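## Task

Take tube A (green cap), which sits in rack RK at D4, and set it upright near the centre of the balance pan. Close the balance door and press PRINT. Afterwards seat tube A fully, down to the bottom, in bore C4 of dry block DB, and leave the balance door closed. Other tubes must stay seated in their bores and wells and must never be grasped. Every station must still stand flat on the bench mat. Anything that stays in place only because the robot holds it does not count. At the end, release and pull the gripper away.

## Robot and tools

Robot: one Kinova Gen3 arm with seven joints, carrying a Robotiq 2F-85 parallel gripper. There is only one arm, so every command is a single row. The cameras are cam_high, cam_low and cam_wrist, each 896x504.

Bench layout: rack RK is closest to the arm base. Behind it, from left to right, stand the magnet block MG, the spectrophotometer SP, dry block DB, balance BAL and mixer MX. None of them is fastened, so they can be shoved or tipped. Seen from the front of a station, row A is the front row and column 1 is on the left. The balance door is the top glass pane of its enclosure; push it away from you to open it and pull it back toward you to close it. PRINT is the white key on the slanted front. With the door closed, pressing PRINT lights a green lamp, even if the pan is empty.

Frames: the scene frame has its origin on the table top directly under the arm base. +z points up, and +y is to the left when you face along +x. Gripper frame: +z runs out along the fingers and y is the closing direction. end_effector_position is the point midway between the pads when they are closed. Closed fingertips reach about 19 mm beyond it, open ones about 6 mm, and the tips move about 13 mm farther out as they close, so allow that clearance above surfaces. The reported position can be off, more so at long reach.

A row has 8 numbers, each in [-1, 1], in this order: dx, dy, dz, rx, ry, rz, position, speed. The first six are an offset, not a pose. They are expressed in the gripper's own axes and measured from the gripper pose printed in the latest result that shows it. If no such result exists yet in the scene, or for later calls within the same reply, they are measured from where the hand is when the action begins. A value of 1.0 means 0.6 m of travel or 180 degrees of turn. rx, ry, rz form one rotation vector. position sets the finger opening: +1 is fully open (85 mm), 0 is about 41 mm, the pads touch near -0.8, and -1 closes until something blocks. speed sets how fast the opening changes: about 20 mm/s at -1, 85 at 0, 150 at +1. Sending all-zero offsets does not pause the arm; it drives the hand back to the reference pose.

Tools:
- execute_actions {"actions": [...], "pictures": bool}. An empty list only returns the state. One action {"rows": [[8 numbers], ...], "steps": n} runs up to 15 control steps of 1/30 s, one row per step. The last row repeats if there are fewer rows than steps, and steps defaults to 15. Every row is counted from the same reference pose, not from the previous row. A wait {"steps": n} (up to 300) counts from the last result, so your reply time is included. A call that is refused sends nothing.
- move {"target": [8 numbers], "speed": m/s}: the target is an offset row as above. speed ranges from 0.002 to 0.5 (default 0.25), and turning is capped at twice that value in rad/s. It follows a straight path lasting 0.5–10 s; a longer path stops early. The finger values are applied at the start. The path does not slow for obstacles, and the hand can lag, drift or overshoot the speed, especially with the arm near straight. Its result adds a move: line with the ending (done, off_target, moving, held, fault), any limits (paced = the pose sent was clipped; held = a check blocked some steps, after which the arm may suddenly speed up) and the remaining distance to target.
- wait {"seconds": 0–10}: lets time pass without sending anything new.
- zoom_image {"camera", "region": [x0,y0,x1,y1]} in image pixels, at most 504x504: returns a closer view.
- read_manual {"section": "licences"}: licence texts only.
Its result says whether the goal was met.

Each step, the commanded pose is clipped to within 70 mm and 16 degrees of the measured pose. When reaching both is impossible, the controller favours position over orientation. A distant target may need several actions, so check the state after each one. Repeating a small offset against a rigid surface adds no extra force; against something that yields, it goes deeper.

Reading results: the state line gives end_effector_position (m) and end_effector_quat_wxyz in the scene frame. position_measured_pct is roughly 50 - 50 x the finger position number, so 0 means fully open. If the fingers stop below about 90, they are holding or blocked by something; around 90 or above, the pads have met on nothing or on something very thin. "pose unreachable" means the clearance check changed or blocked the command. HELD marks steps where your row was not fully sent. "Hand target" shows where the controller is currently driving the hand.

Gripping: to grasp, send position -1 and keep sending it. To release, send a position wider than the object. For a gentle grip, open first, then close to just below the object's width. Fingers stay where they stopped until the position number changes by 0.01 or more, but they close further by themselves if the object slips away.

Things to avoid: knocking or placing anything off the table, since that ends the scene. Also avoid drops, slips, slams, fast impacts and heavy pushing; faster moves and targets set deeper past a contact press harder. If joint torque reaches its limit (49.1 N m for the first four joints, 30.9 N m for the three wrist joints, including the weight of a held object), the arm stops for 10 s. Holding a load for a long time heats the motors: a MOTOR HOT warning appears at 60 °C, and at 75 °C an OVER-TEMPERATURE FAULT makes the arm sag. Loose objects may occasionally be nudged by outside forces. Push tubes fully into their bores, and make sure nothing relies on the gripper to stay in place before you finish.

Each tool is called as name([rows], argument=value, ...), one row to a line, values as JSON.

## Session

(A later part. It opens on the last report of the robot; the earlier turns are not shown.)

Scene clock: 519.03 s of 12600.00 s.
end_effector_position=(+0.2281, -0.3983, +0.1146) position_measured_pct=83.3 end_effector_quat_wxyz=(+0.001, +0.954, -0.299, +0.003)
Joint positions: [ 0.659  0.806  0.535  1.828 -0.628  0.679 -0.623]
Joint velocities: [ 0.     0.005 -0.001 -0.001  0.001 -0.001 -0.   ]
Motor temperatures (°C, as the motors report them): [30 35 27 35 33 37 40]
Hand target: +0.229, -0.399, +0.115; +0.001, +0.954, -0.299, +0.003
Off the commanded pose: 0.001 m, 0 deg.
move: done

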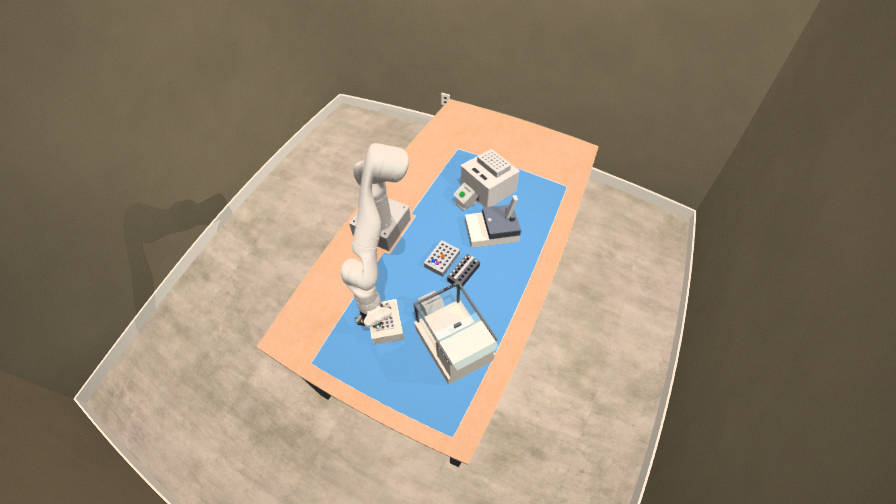

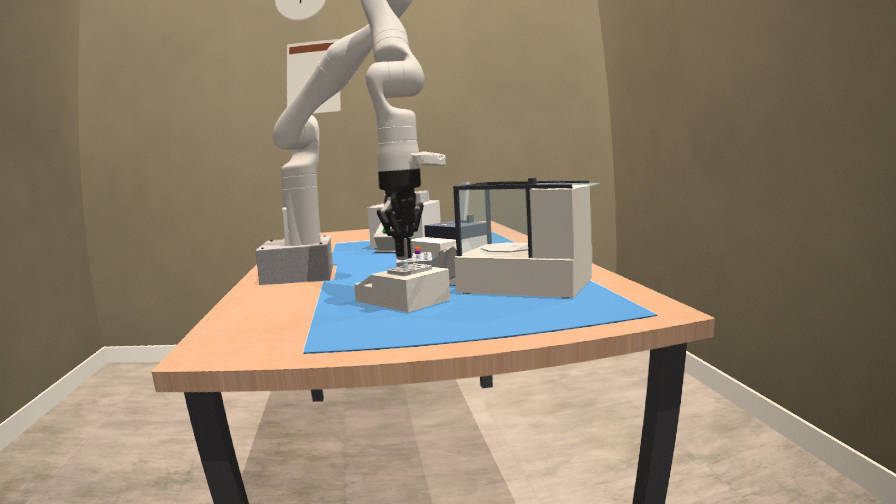

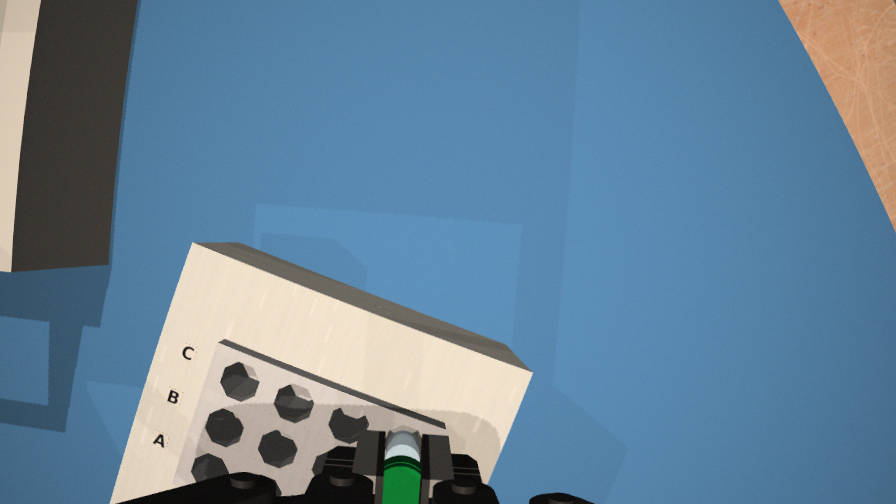

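It's entering. Continue down.

move(target=[0, 0, 0.025, 0, 0, 0, -1, 0], speed=0.005)

Scene clock: 524.90 s of 12600.00 s.
end_effector_position=(+0.2278, -0.3982, +0.0995) position_measured_pct=83.3 end_effector_quat_wxyz=(+0.000, +0.954, -0.299, +0.003)
Joint positions: [ 0.675  0.833  0.512  1.833 -0.648  0.646 -0.607]
Joint velocities: [ 0.001  0.001  0.001  0.001 -0.001 -0.001  0.   ]
Motor temperatures (°C, as the motors report them): [30 35 27 35 33 37 40]
Hand target: +0.228, -0.398, +0.100; +0.001, +0.954, -0.299, +0.003
Off the commanded pose: 0.000 m, 0 deg.
move: done

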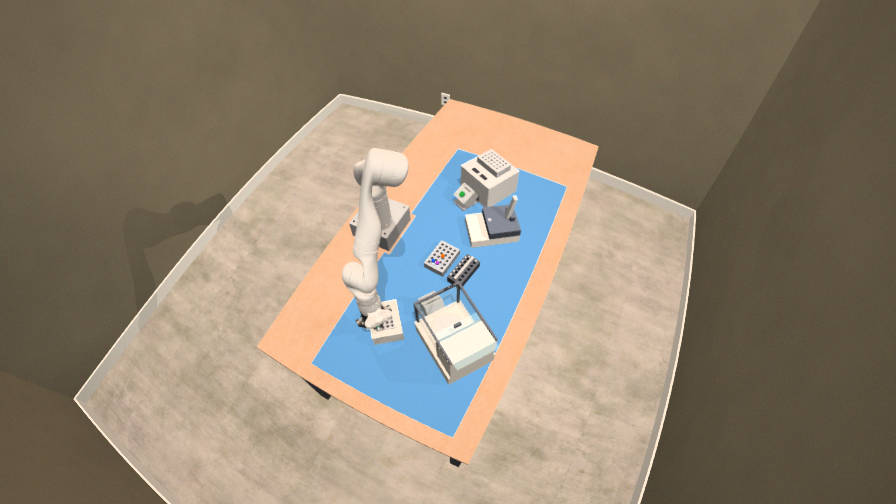

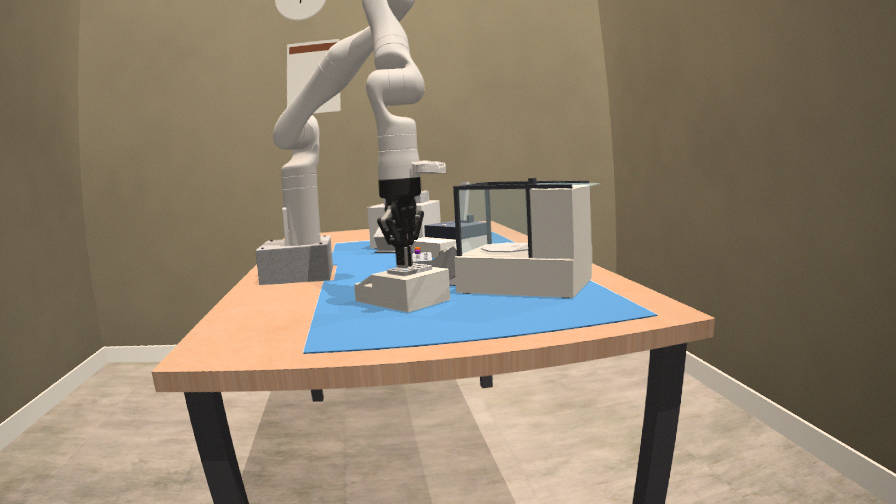

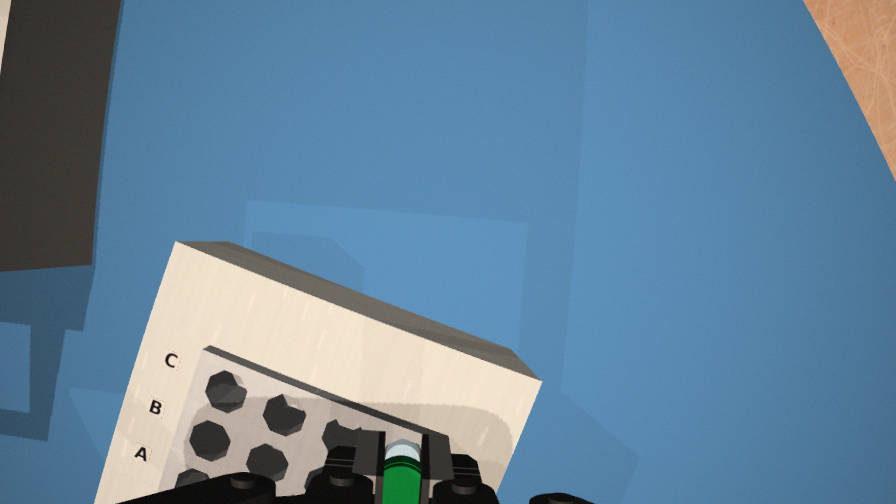

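Release, lift, close, push.

execute_actions([
  {"rows": [[0,0,0,0,0,0,-0.5,0]], "steps": 12},
], pictures=false)

move(target=[0, 0, -0.06, 0, 0, 0, -0.5, 0], speed=0.03)

execute_actions([
  {"rows": [[0,0,0,0,0,0,-1,0.5]], "steps": 15},
])

Scene clock: 529.43 s of 12600.00 s.
end_effector_position=(+0.2278, -0.3982, +0.0995) position_measured_pct=75.0 end_effector_quat_wxyz=(+0.000, +0.954, -0.299, +0.003)
Joint positions: [ 0.675  0.833  0.512  1.833 -0.648  0.646 -0.607]
Joint velocities: [-0.     0.     0.     0.001  0.    -0.     0.   ]
Motor temperatures (°C, as the motors report them): [30 35 27 35 33 37 40]
Hand target: +0.228, -0.398, +0.100; +0.000, +0.954, -0.299, +0.003
Off the commanded pose: 0.000 m, 0 deg.
Steps of this call (steps 1 to 124: nothing new was sent; steps 125 to 136: all 12 steps of this action). Readings (end_effector_position | what the end effector reports):
125: (+0.2277, -0.3982, +0.0995) | position_measured_pct=83.3
126: (+0.2277, -0.3982, +0.0995) | position_measured_pct=83.3
128: (+0.2278, -0.3979, +0.0994) | position_measured_pct=79.0
132: (+0.2278, -0.3982, +0.0995) | position_measured_pct=75.0
136: the state above

Scene clock: 531.17 s of 12600.00 s.
end_effector_position=(+0.2275, -0.3981, +0.1353) position_measured_pct=75.0 end_effector_quat_wxyz=(+0.000, +0.954, -0.299, +0.003)
Joint positions: [ 0.64   0.769  0.567  1.82  -0.598  0.727 -0.647]
Joint velocities: [-0.002 -0.003  0.    -0.     0.001  0.004 -0.001]
Motor temperatures (°C, as the motors report them): [30 35 27 35 33 37 40]
Hand target: +0.228, -0.398, +0.135; +0.000, +0.954, -0.299, +0.003
Off the commanded pose: 0.000 m, 0 deg.
move: done

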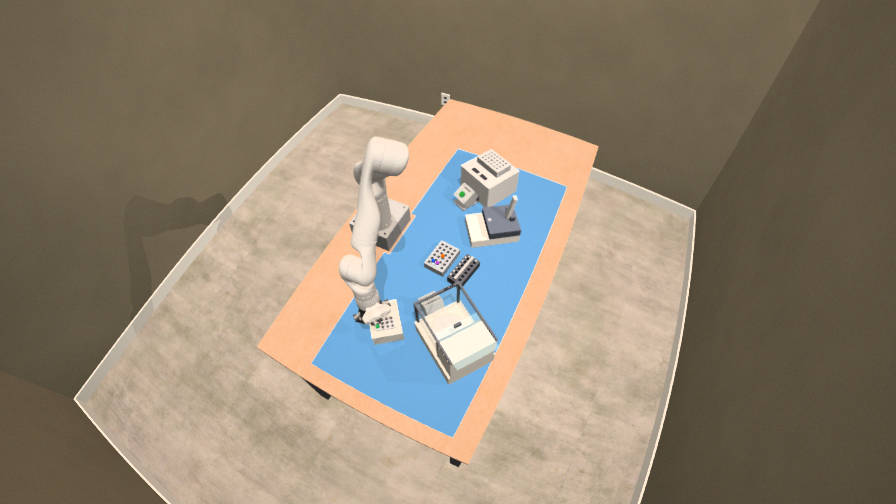

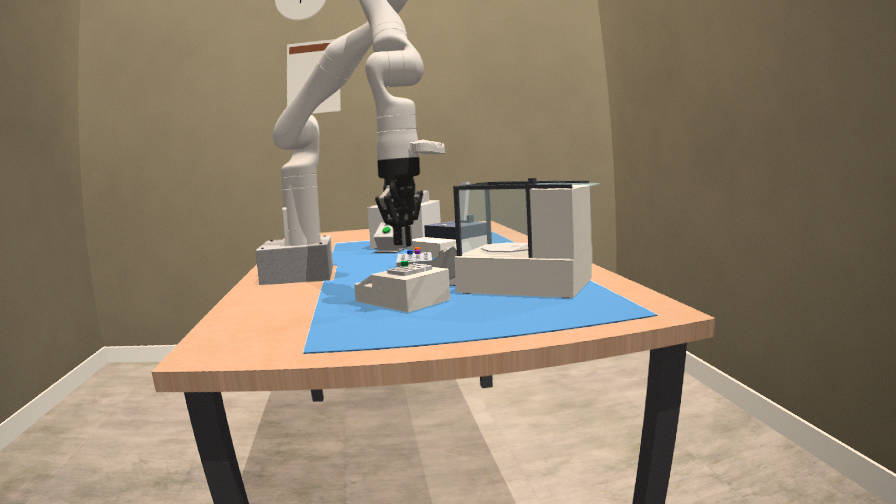

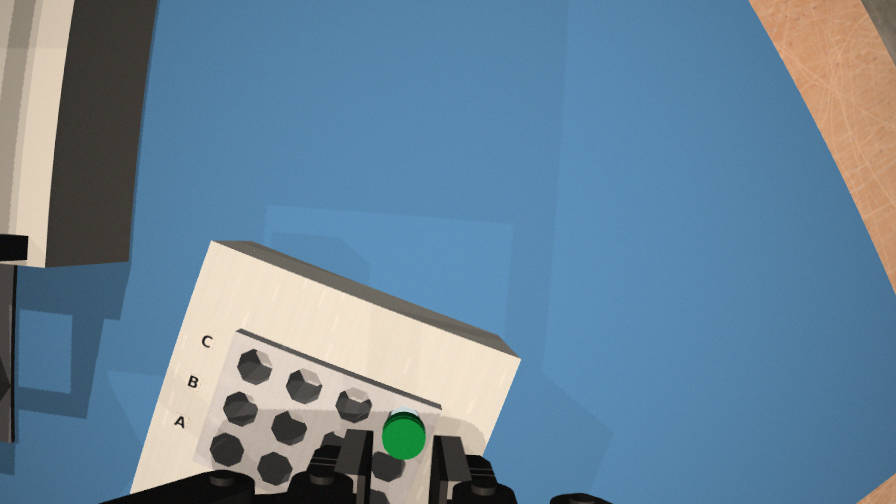

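Scene clock: 531.67 s of 12600.00 s.
end_effector_position=(+0.2275, -0.3981, +0.1353) position_measured_pct=91.7 end_effector_quat_wxyz=(+0.000, +0.954, -0.299, +0.003)
Joint positions: [ 0.64   0.769  0.567  1.82  -0.598  0.727 -0.647]
Joint velocities: [-0.     0.    -0.001  0.    -0.    -0.     0.   ]
Motor temperatures (°C, as the motors report them): [30 35 27 35 33 37 40]
Hand target: +0.228, -0.398, +0.135; +0.000, +0.954, -0.299, +0.003
Off the commanded pose: 0.000 m, 0 deg.
Steps of this call (steps 1 to 15: all 15 steps of this action). Readings (end_effector_position | what the end effector reports):
1: (+0.2275, -0.3981, +0.1353) | position_measured_pct=75.0
2: (+0.2275, -0.3981, +0.1353) | position_measured_pct=75.4
4: (+0.2275, -0.3981, +0.1353) | position_measured_pct=81.0
8: (+0.2275, -0.3981, +0.1353) | position_measured_pct=91.7
15: the state above

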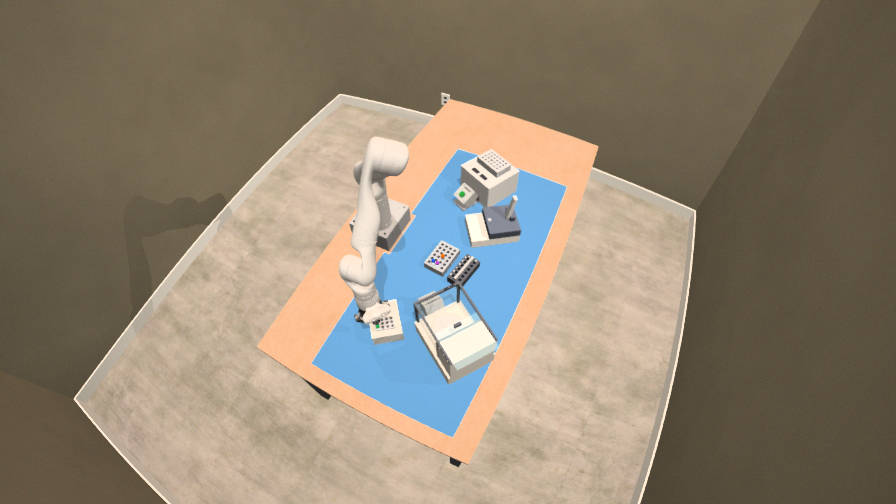

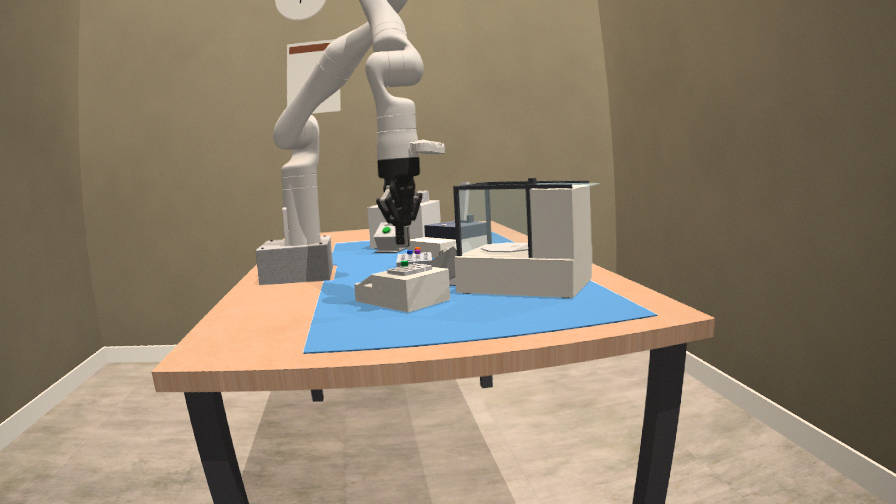

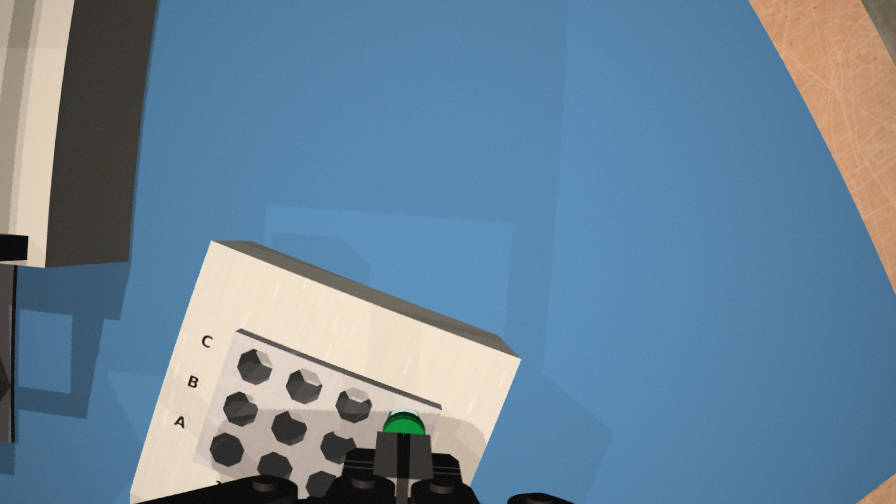

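move(target=[0, 0, 0.05, 0, 0, 0, -1, 0], speed=0.005)

Scene clock: 541.47 s of 12600.00 s.
end_effector_position=(+0.2282, -0.3991, +0.1092) position_measured_pct=91.7 end_effector_quat_wxyz=(+0.001, +0.954, -0.300, +0.005)
Joint positions: [ 0.669  0.814  0.523  1.832 -0.639  0.663 -0.614]
Joint velocities: [ 0.001 -0.    -0.001  0.002 -0.    -0.001  0.   ]
Motor temperatures (°C, as the motors report them): [30 35 27 35 33 37 40]
Hand target: +0.228, -0.398, +0.105; +0.000, +0.954, -0.299, +0.003
Off the commanded pose: 0.004 m, 0 deg.
move: off_target

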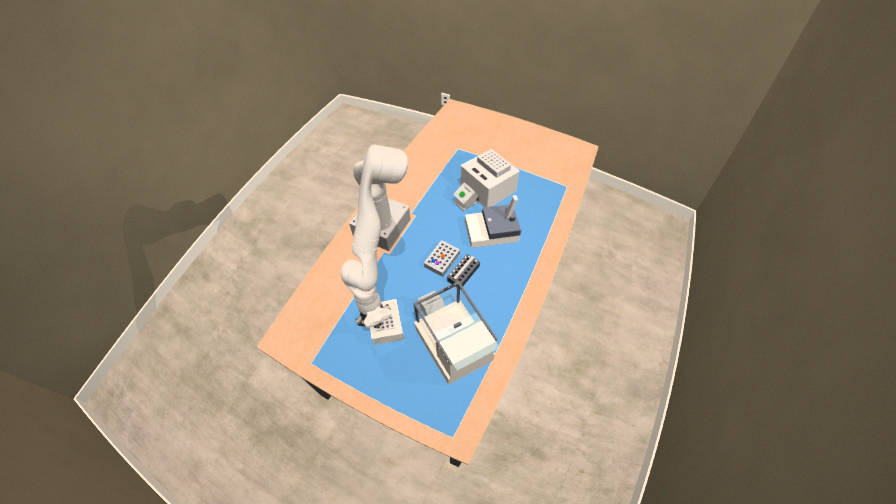

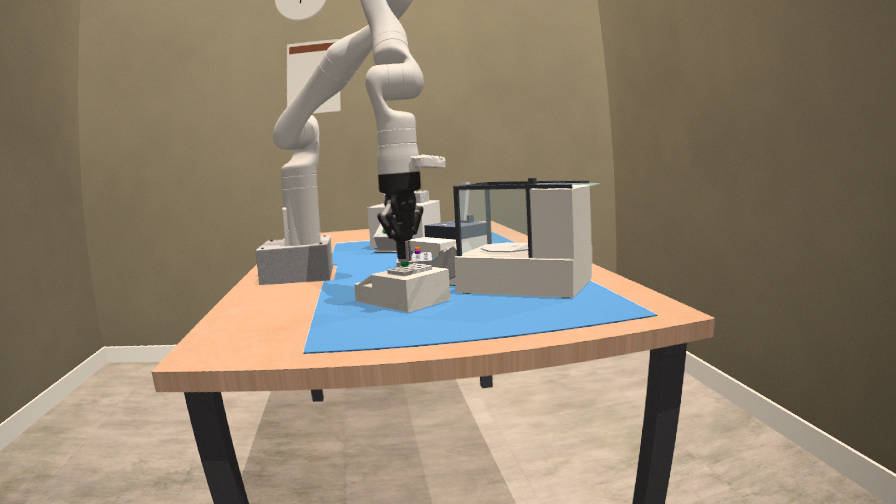

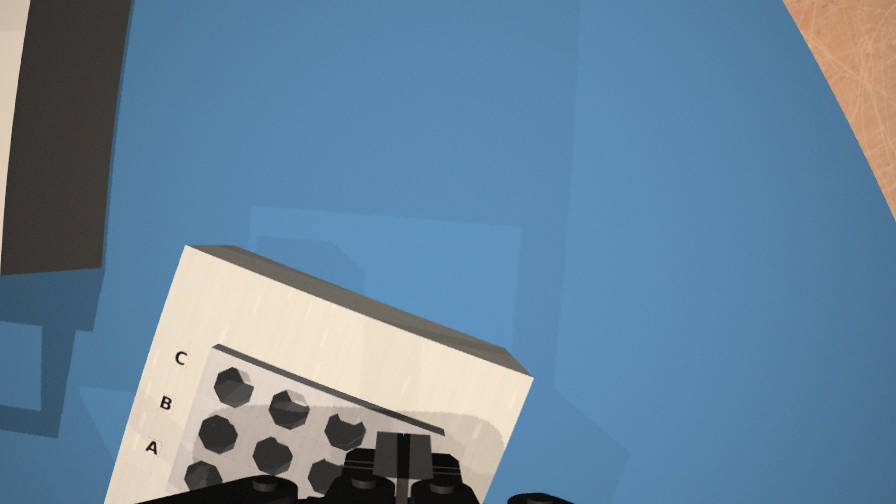

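move(target=[0, 0, -0.32, 0, 0, 0, 0.25, 0], speed=0.1)

move(target=[0.294, -0.383, 0, 0, 0, -0.5, 0.25, 0], speed=0.12)

Scene clock: 551.83 s of 12600.00 s.
end_effector_position=(+0.2264, -0.3977, +0.3008) position_measured_pct=37.7 end_effector_quat_wxyz=(+0.001, +0.954, -0.300, +0.005)
Joint positions: [ 0.526  0.518  0.74   1.634 -0.383  1.133 -0.823]
Joint velocities: [-0.001 -0.002  0.001 -0.002  0.001  0.003 -0.001]
Motor temperatures (°C, as the motors report them): [30 35 27 35 33 37 40]
Hand target: +0.226, -0.398, +0.301; +0.001, +0.954, -0.299, +0.005
Off the commanded pose: 0.001 m, 0 deg.
move: done

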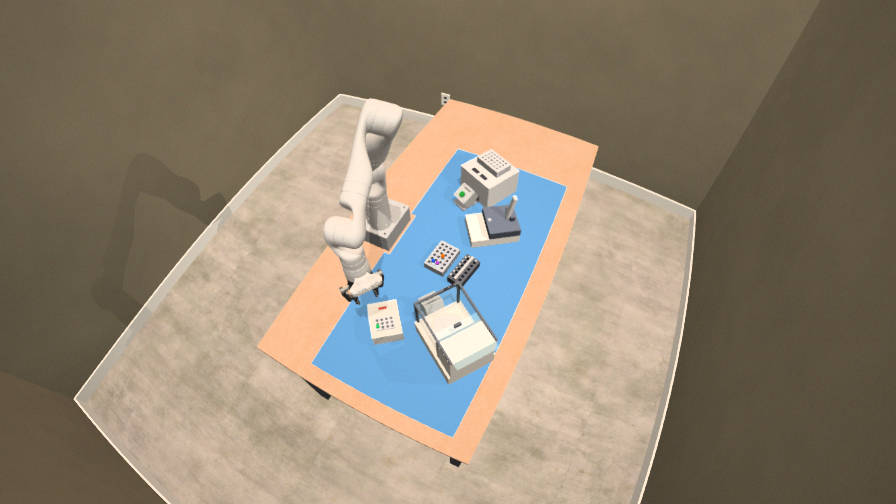

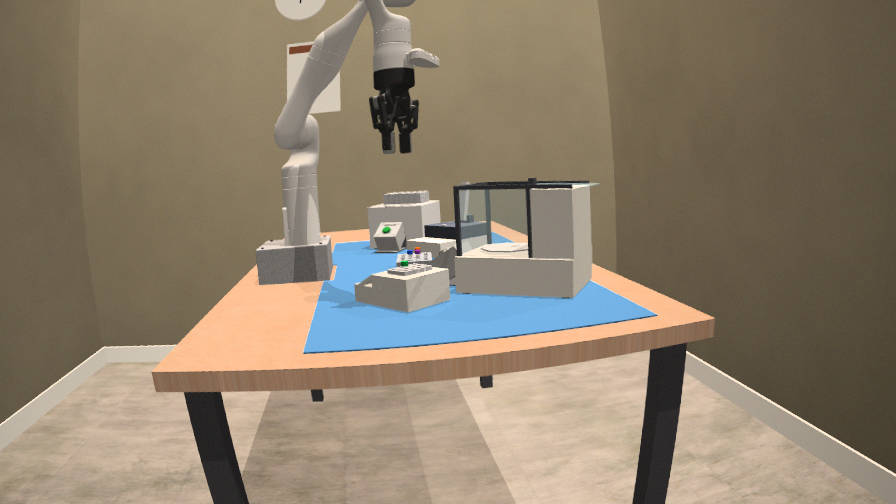

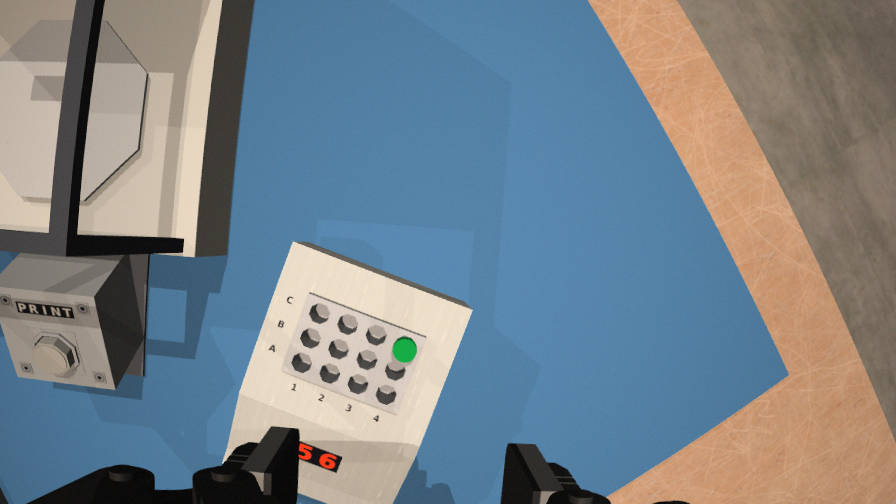

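Scene clock: 558.70 s of 12600.00 s.
end_effector_position=(+0.5015, -0.3092, +0.3028) position_measured_pct=37.7 end_effector_quat_wxyz=(+0.004, +0.886, +0.463, +0.002)
Joint positions: [ 0.377  0.748  0.301  1.081 -0.208  1.334  0.033]
Joint velocities: [ 0.001  0.005 -0.001 -0.005  0.001  0.002  0.004]
Motor temperatures (°C, as the motors report them): [30 35 27 35 33 37 40]
Hand target: +0.502, -0.309, +0.303; +0.004, +0.886, +0.463, +0.002
Off the commanded pose: 0.001 m, 0 deg.
move: done

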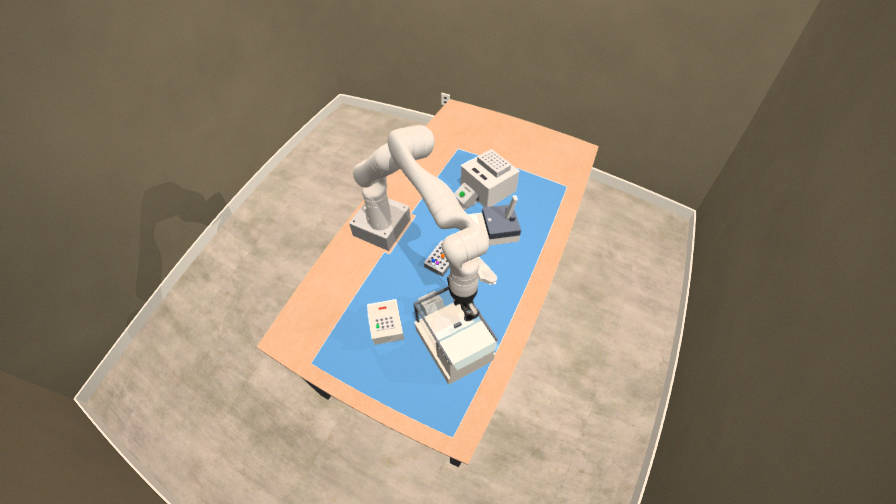

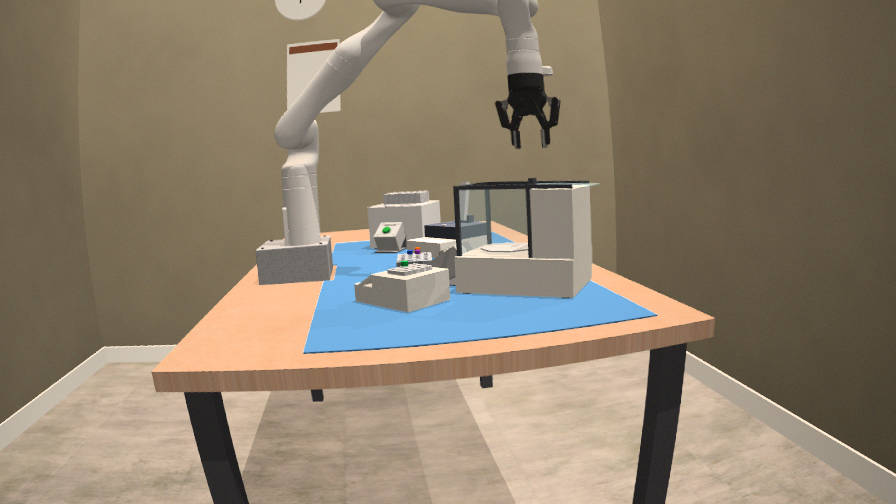

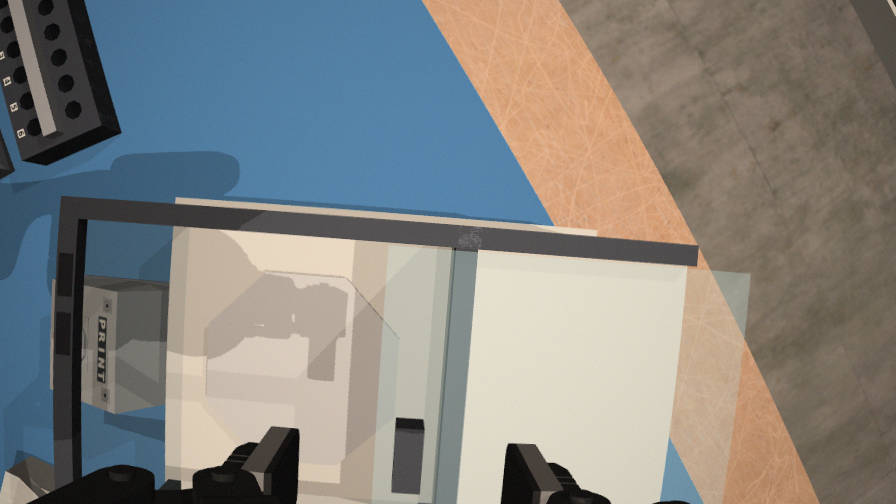

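move(target=[0, 0.006, 0.107, 0, 0, 0, 0.25, 0], speed=0.03)

execute_actions([
  {"rows": [[0,0,0,0,0,0,-1,-0.2]], "steps": 15},
], pictures=false)

wait(seconds=0.3)

Scene clock: 565.67 s of 12600.00 s.
end_effector_position=(+0.5050, -0.3117, +0.2388) position_measured_pct=37.7 end_effector_quat_wxyz=(+0.004, +0.886, +0.463, +0.002)
Joint positions: [ 0.379  0.81   0.286  1.172 -0.222  1.182  0.048]
Joint velocities: [ 0.     0.002 -0.     0.001  0.001 -0.004  0.   ]
Motor temperatures (°C, as the motors report them): [30 35 27 35 33 37 40]
Hand target: +0.505, -0.312, +0.239; +0.004, +0.886, +0.463, +0.002
Off the commanded pose: 0.000 m, 0 deg.
move: done

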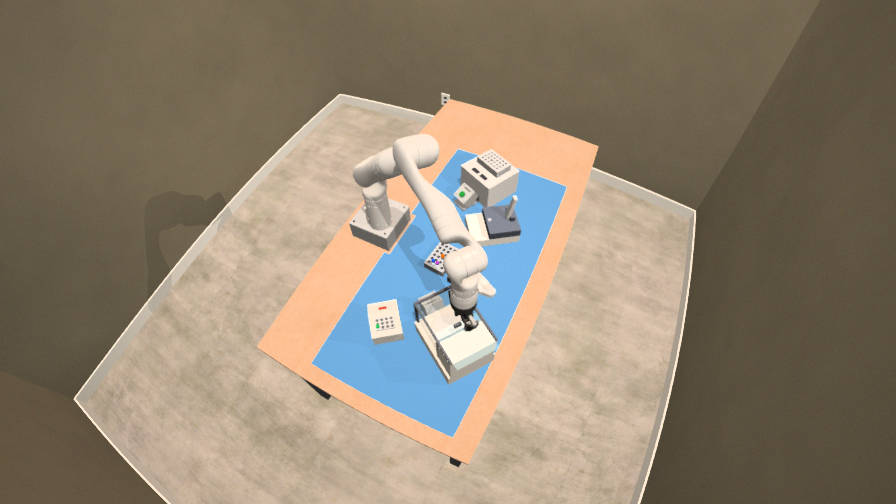

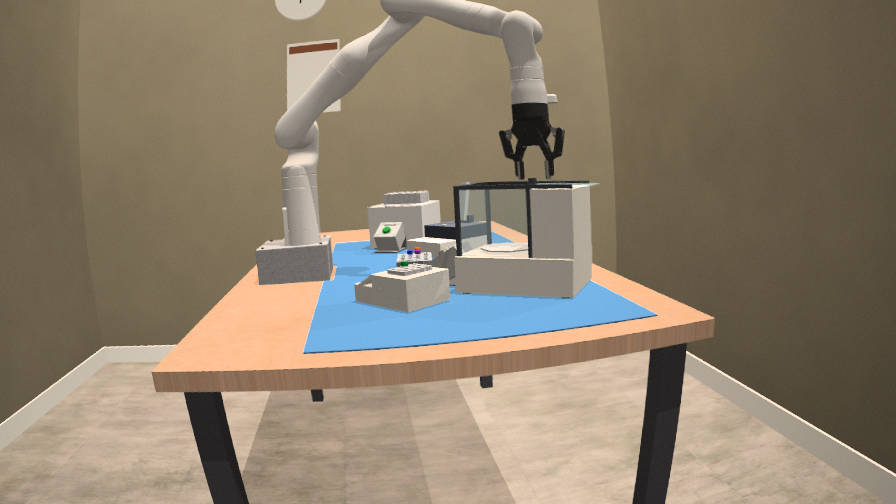

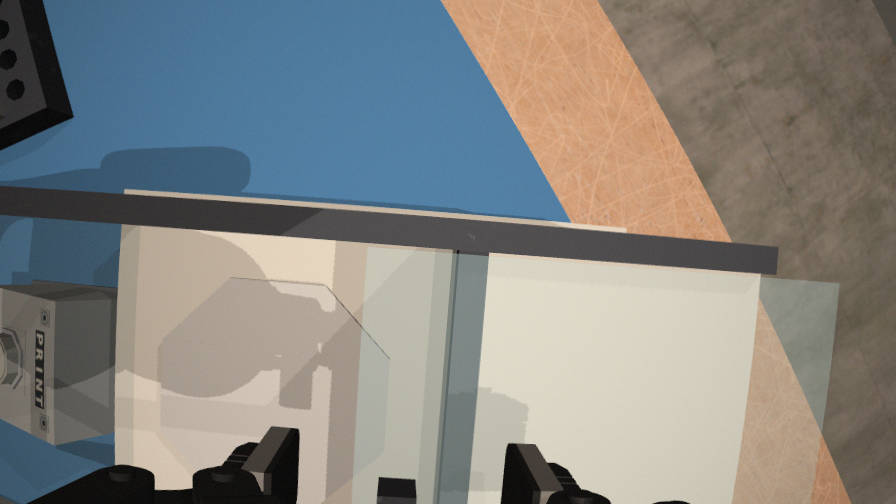

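Scene clock: 566.17 s of 12600.00 s.
end_effector_position=(+0.5050, -0.3117, +0.2388) position_measured_pct=68.7 end_effector_quat_wxyz=(+0.004, +0.886, +0.463, +0.002)
Joint positions: [ 0.379  0.81   0.286  1.172 -0.222  1.182  0.048]
Joint velocities: [-0.     0.    -0.001  0.001 -0.     0.001  0.   ]
Motor temperatures (°C, as the motors report them): [30 35 27 35 33 37 40]
Hand target: +0.505, -0.312, +0.239; +0.004, +0.886, +0.463, +0.002
Off the commanded pose: 0.000 m, 0 deg.
Steps of this call (steps 1 to 15: all 15 steps of this action). Readings (end_effector_position | what the end effector reports):
1: (+0.5050, -0.3117, +0.2388) | position_measured_pct=37.7
2: (+0.5050, -0.3117, +0.2388) | position_measured_pct=38.1
4: (+0.5050, -0.3117, +0.2388) | position_measured_pct=41.3
8: (+0.5050, -0.3117, +0.2388) | position_measured_pct=50.8
15: the state above

Scene clock: 566.47 s of 12600.00 s.
end_effector_position=(+0.5050, -0.3117, +0.2391) position_measured_pct=86.5 end_effector_quat_wxyz=(+0.004, +0.886, +0.463, +0.002)
Joint positions: [ 0.379  0.81   0.286  1.172 -0.222  1.182  0.048]
Joint velocities: [ 0.     0.001  0.    -0.     0.001 -0.001  0.001]
Motor temperatures (°C, as the motors report them): [30 35 27 35 33 37 40]
Hand target: +0.505, -0.312, +0.239; +0.004, +0.886, +0.463, +0.002
Off the commanded pose: 0.000 m, 0 deg.
Steps of this call (steps 1 to 9: nothing new was sent). Readings (end_effector_position | what the end effector reports):
1: (+0.5050, -0.3117, +0.2388) | position_measured_pct=71.0
2: (+0.5050, -0.3117, +0.2388) | position_measured_pct=73.8
4: (+0.5049, -0.3116, +0.2388) | position_measured_pct=78.6
8: (+0.5050, -0.3117, +0.2390) | position_measured_pct=85.3
9: the state above

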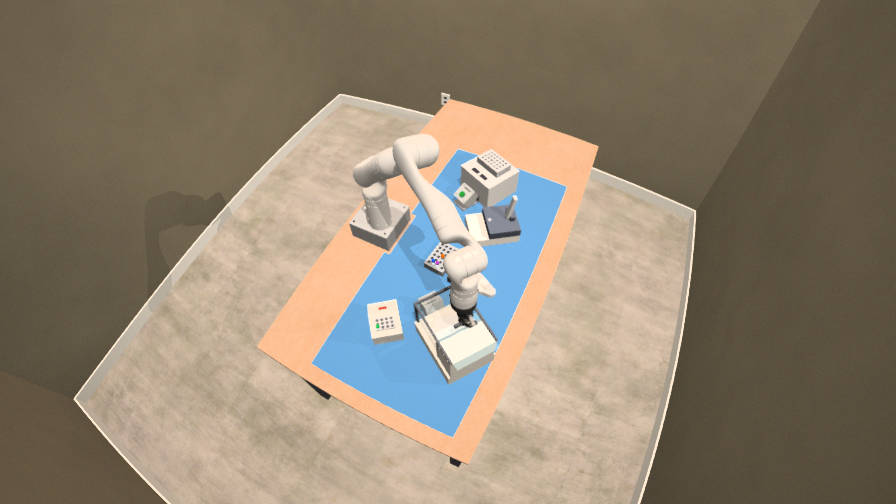

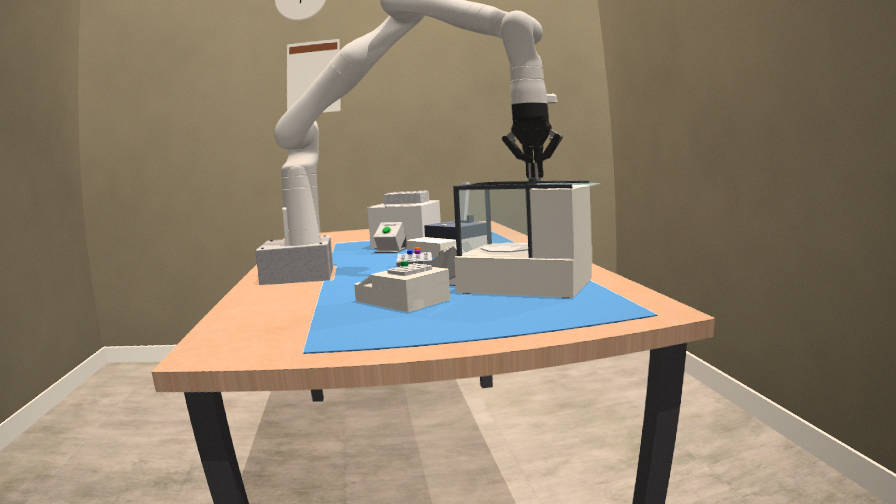

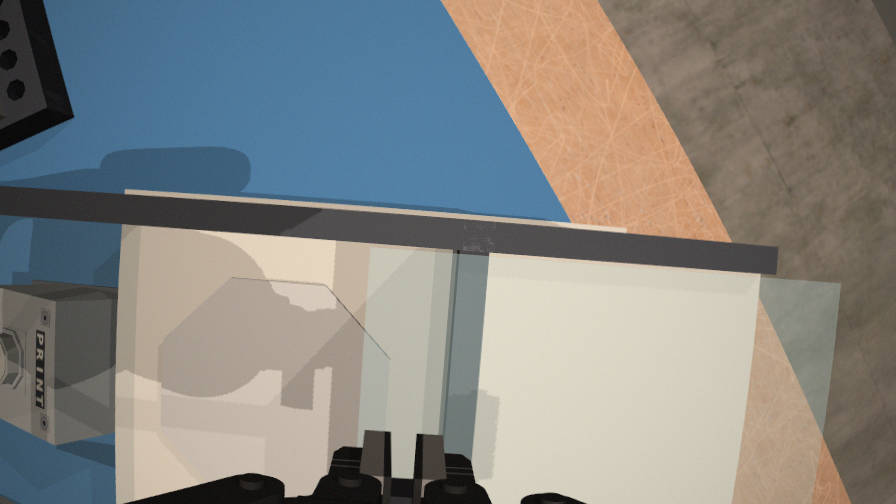

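move(target=[0, -0.18, 0, 0, 0, 0, -1, 0], speed=0.03)

move(target=[0, -0.021, 0, 0, 0, 0, -1, 0], speed=0.004)

Scene clock: 575.33 s of 12600.00 s.
end_effector_position=(+0.4167, -0.2507, +0.2385) position_measured_pct=86.5 end_effector_quat_wxyz=(+0.005, +0.886, +0.463, +0.003)
Joint positions: [ 0.307  0.581  0.294  1.622 -0.194  0.958  0.051]
Joint velocities: [-0.001 -0.003  0.001  0.005 -0.001 -0.002 -0.   ]
Motor temperatures (°C, as the motors report them): [30 35 27 35 33 37 40]
Hand target: +0.416, -0.250, +0.238; +0.004, +0.886, +0.463, +0.002
Off the commanded pose: 0.001 m, 0 deg.
move: done

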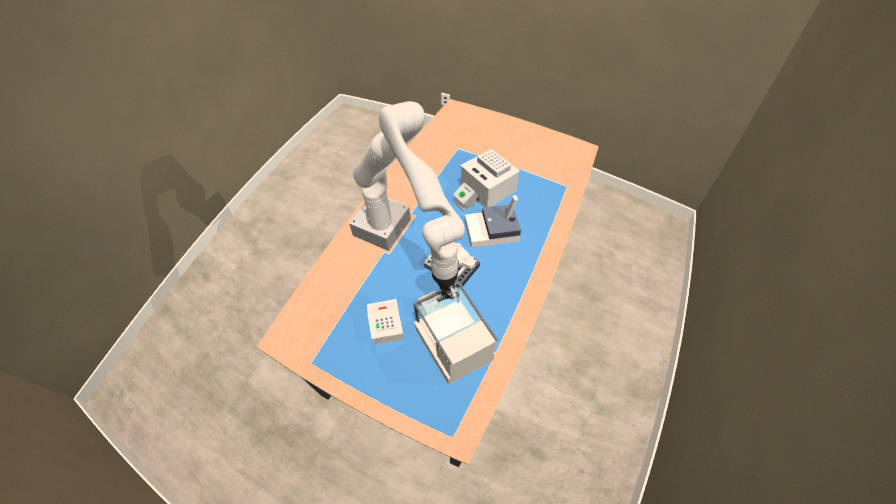

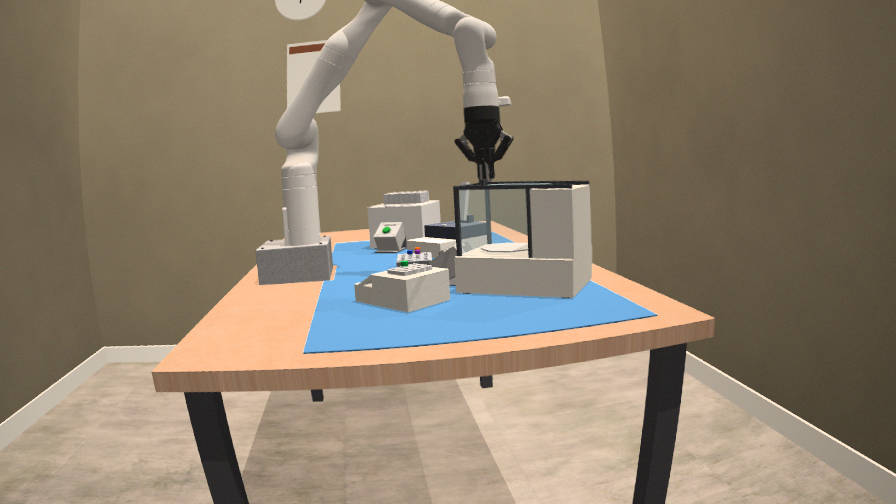

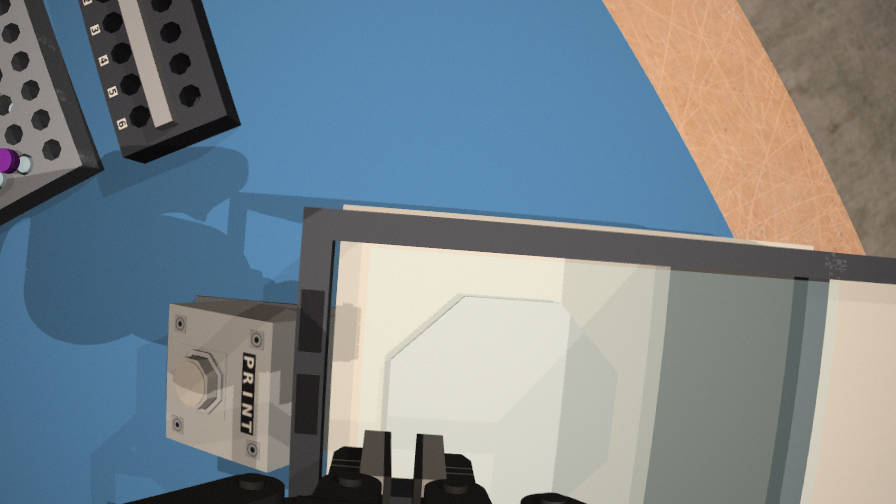

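Scene clock: 578.70 s of 12600.00 s.
end_effector_position=(+0.4085, -0.2451, +0.2385) position_measured_pct=86.5 end_effector_quat_wxyz=(+0.008, +0.886, +0.463, +0.004)
Joint positions: [ 0.299  0.558  0.296  1.665 -0.191  0.932  0.049]
Joint velocities: [-0.    -0.001  0.001  0.002 -0.001 -0.001  0.001]
Motor temperatures (°C, as the motors report them): [30 36 27 35 33 37 40]
Hand target: +0.406, -0.244, +0.238; +0.005, +0.886, +0.463, +0.003
Off the commanded pose: 0.003 m, 0 deg.
move: done

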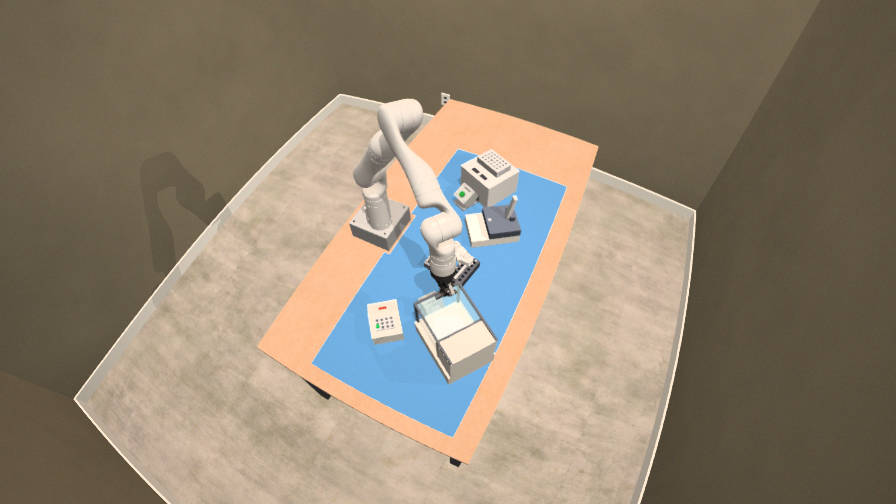

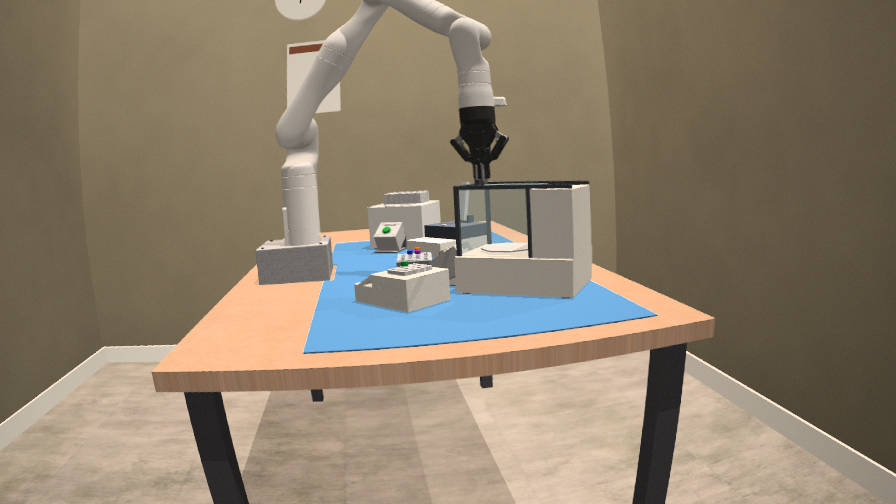

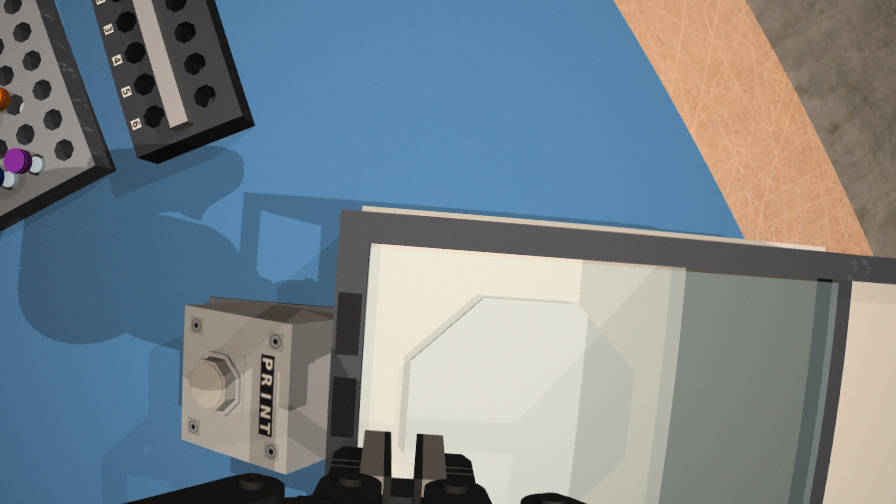

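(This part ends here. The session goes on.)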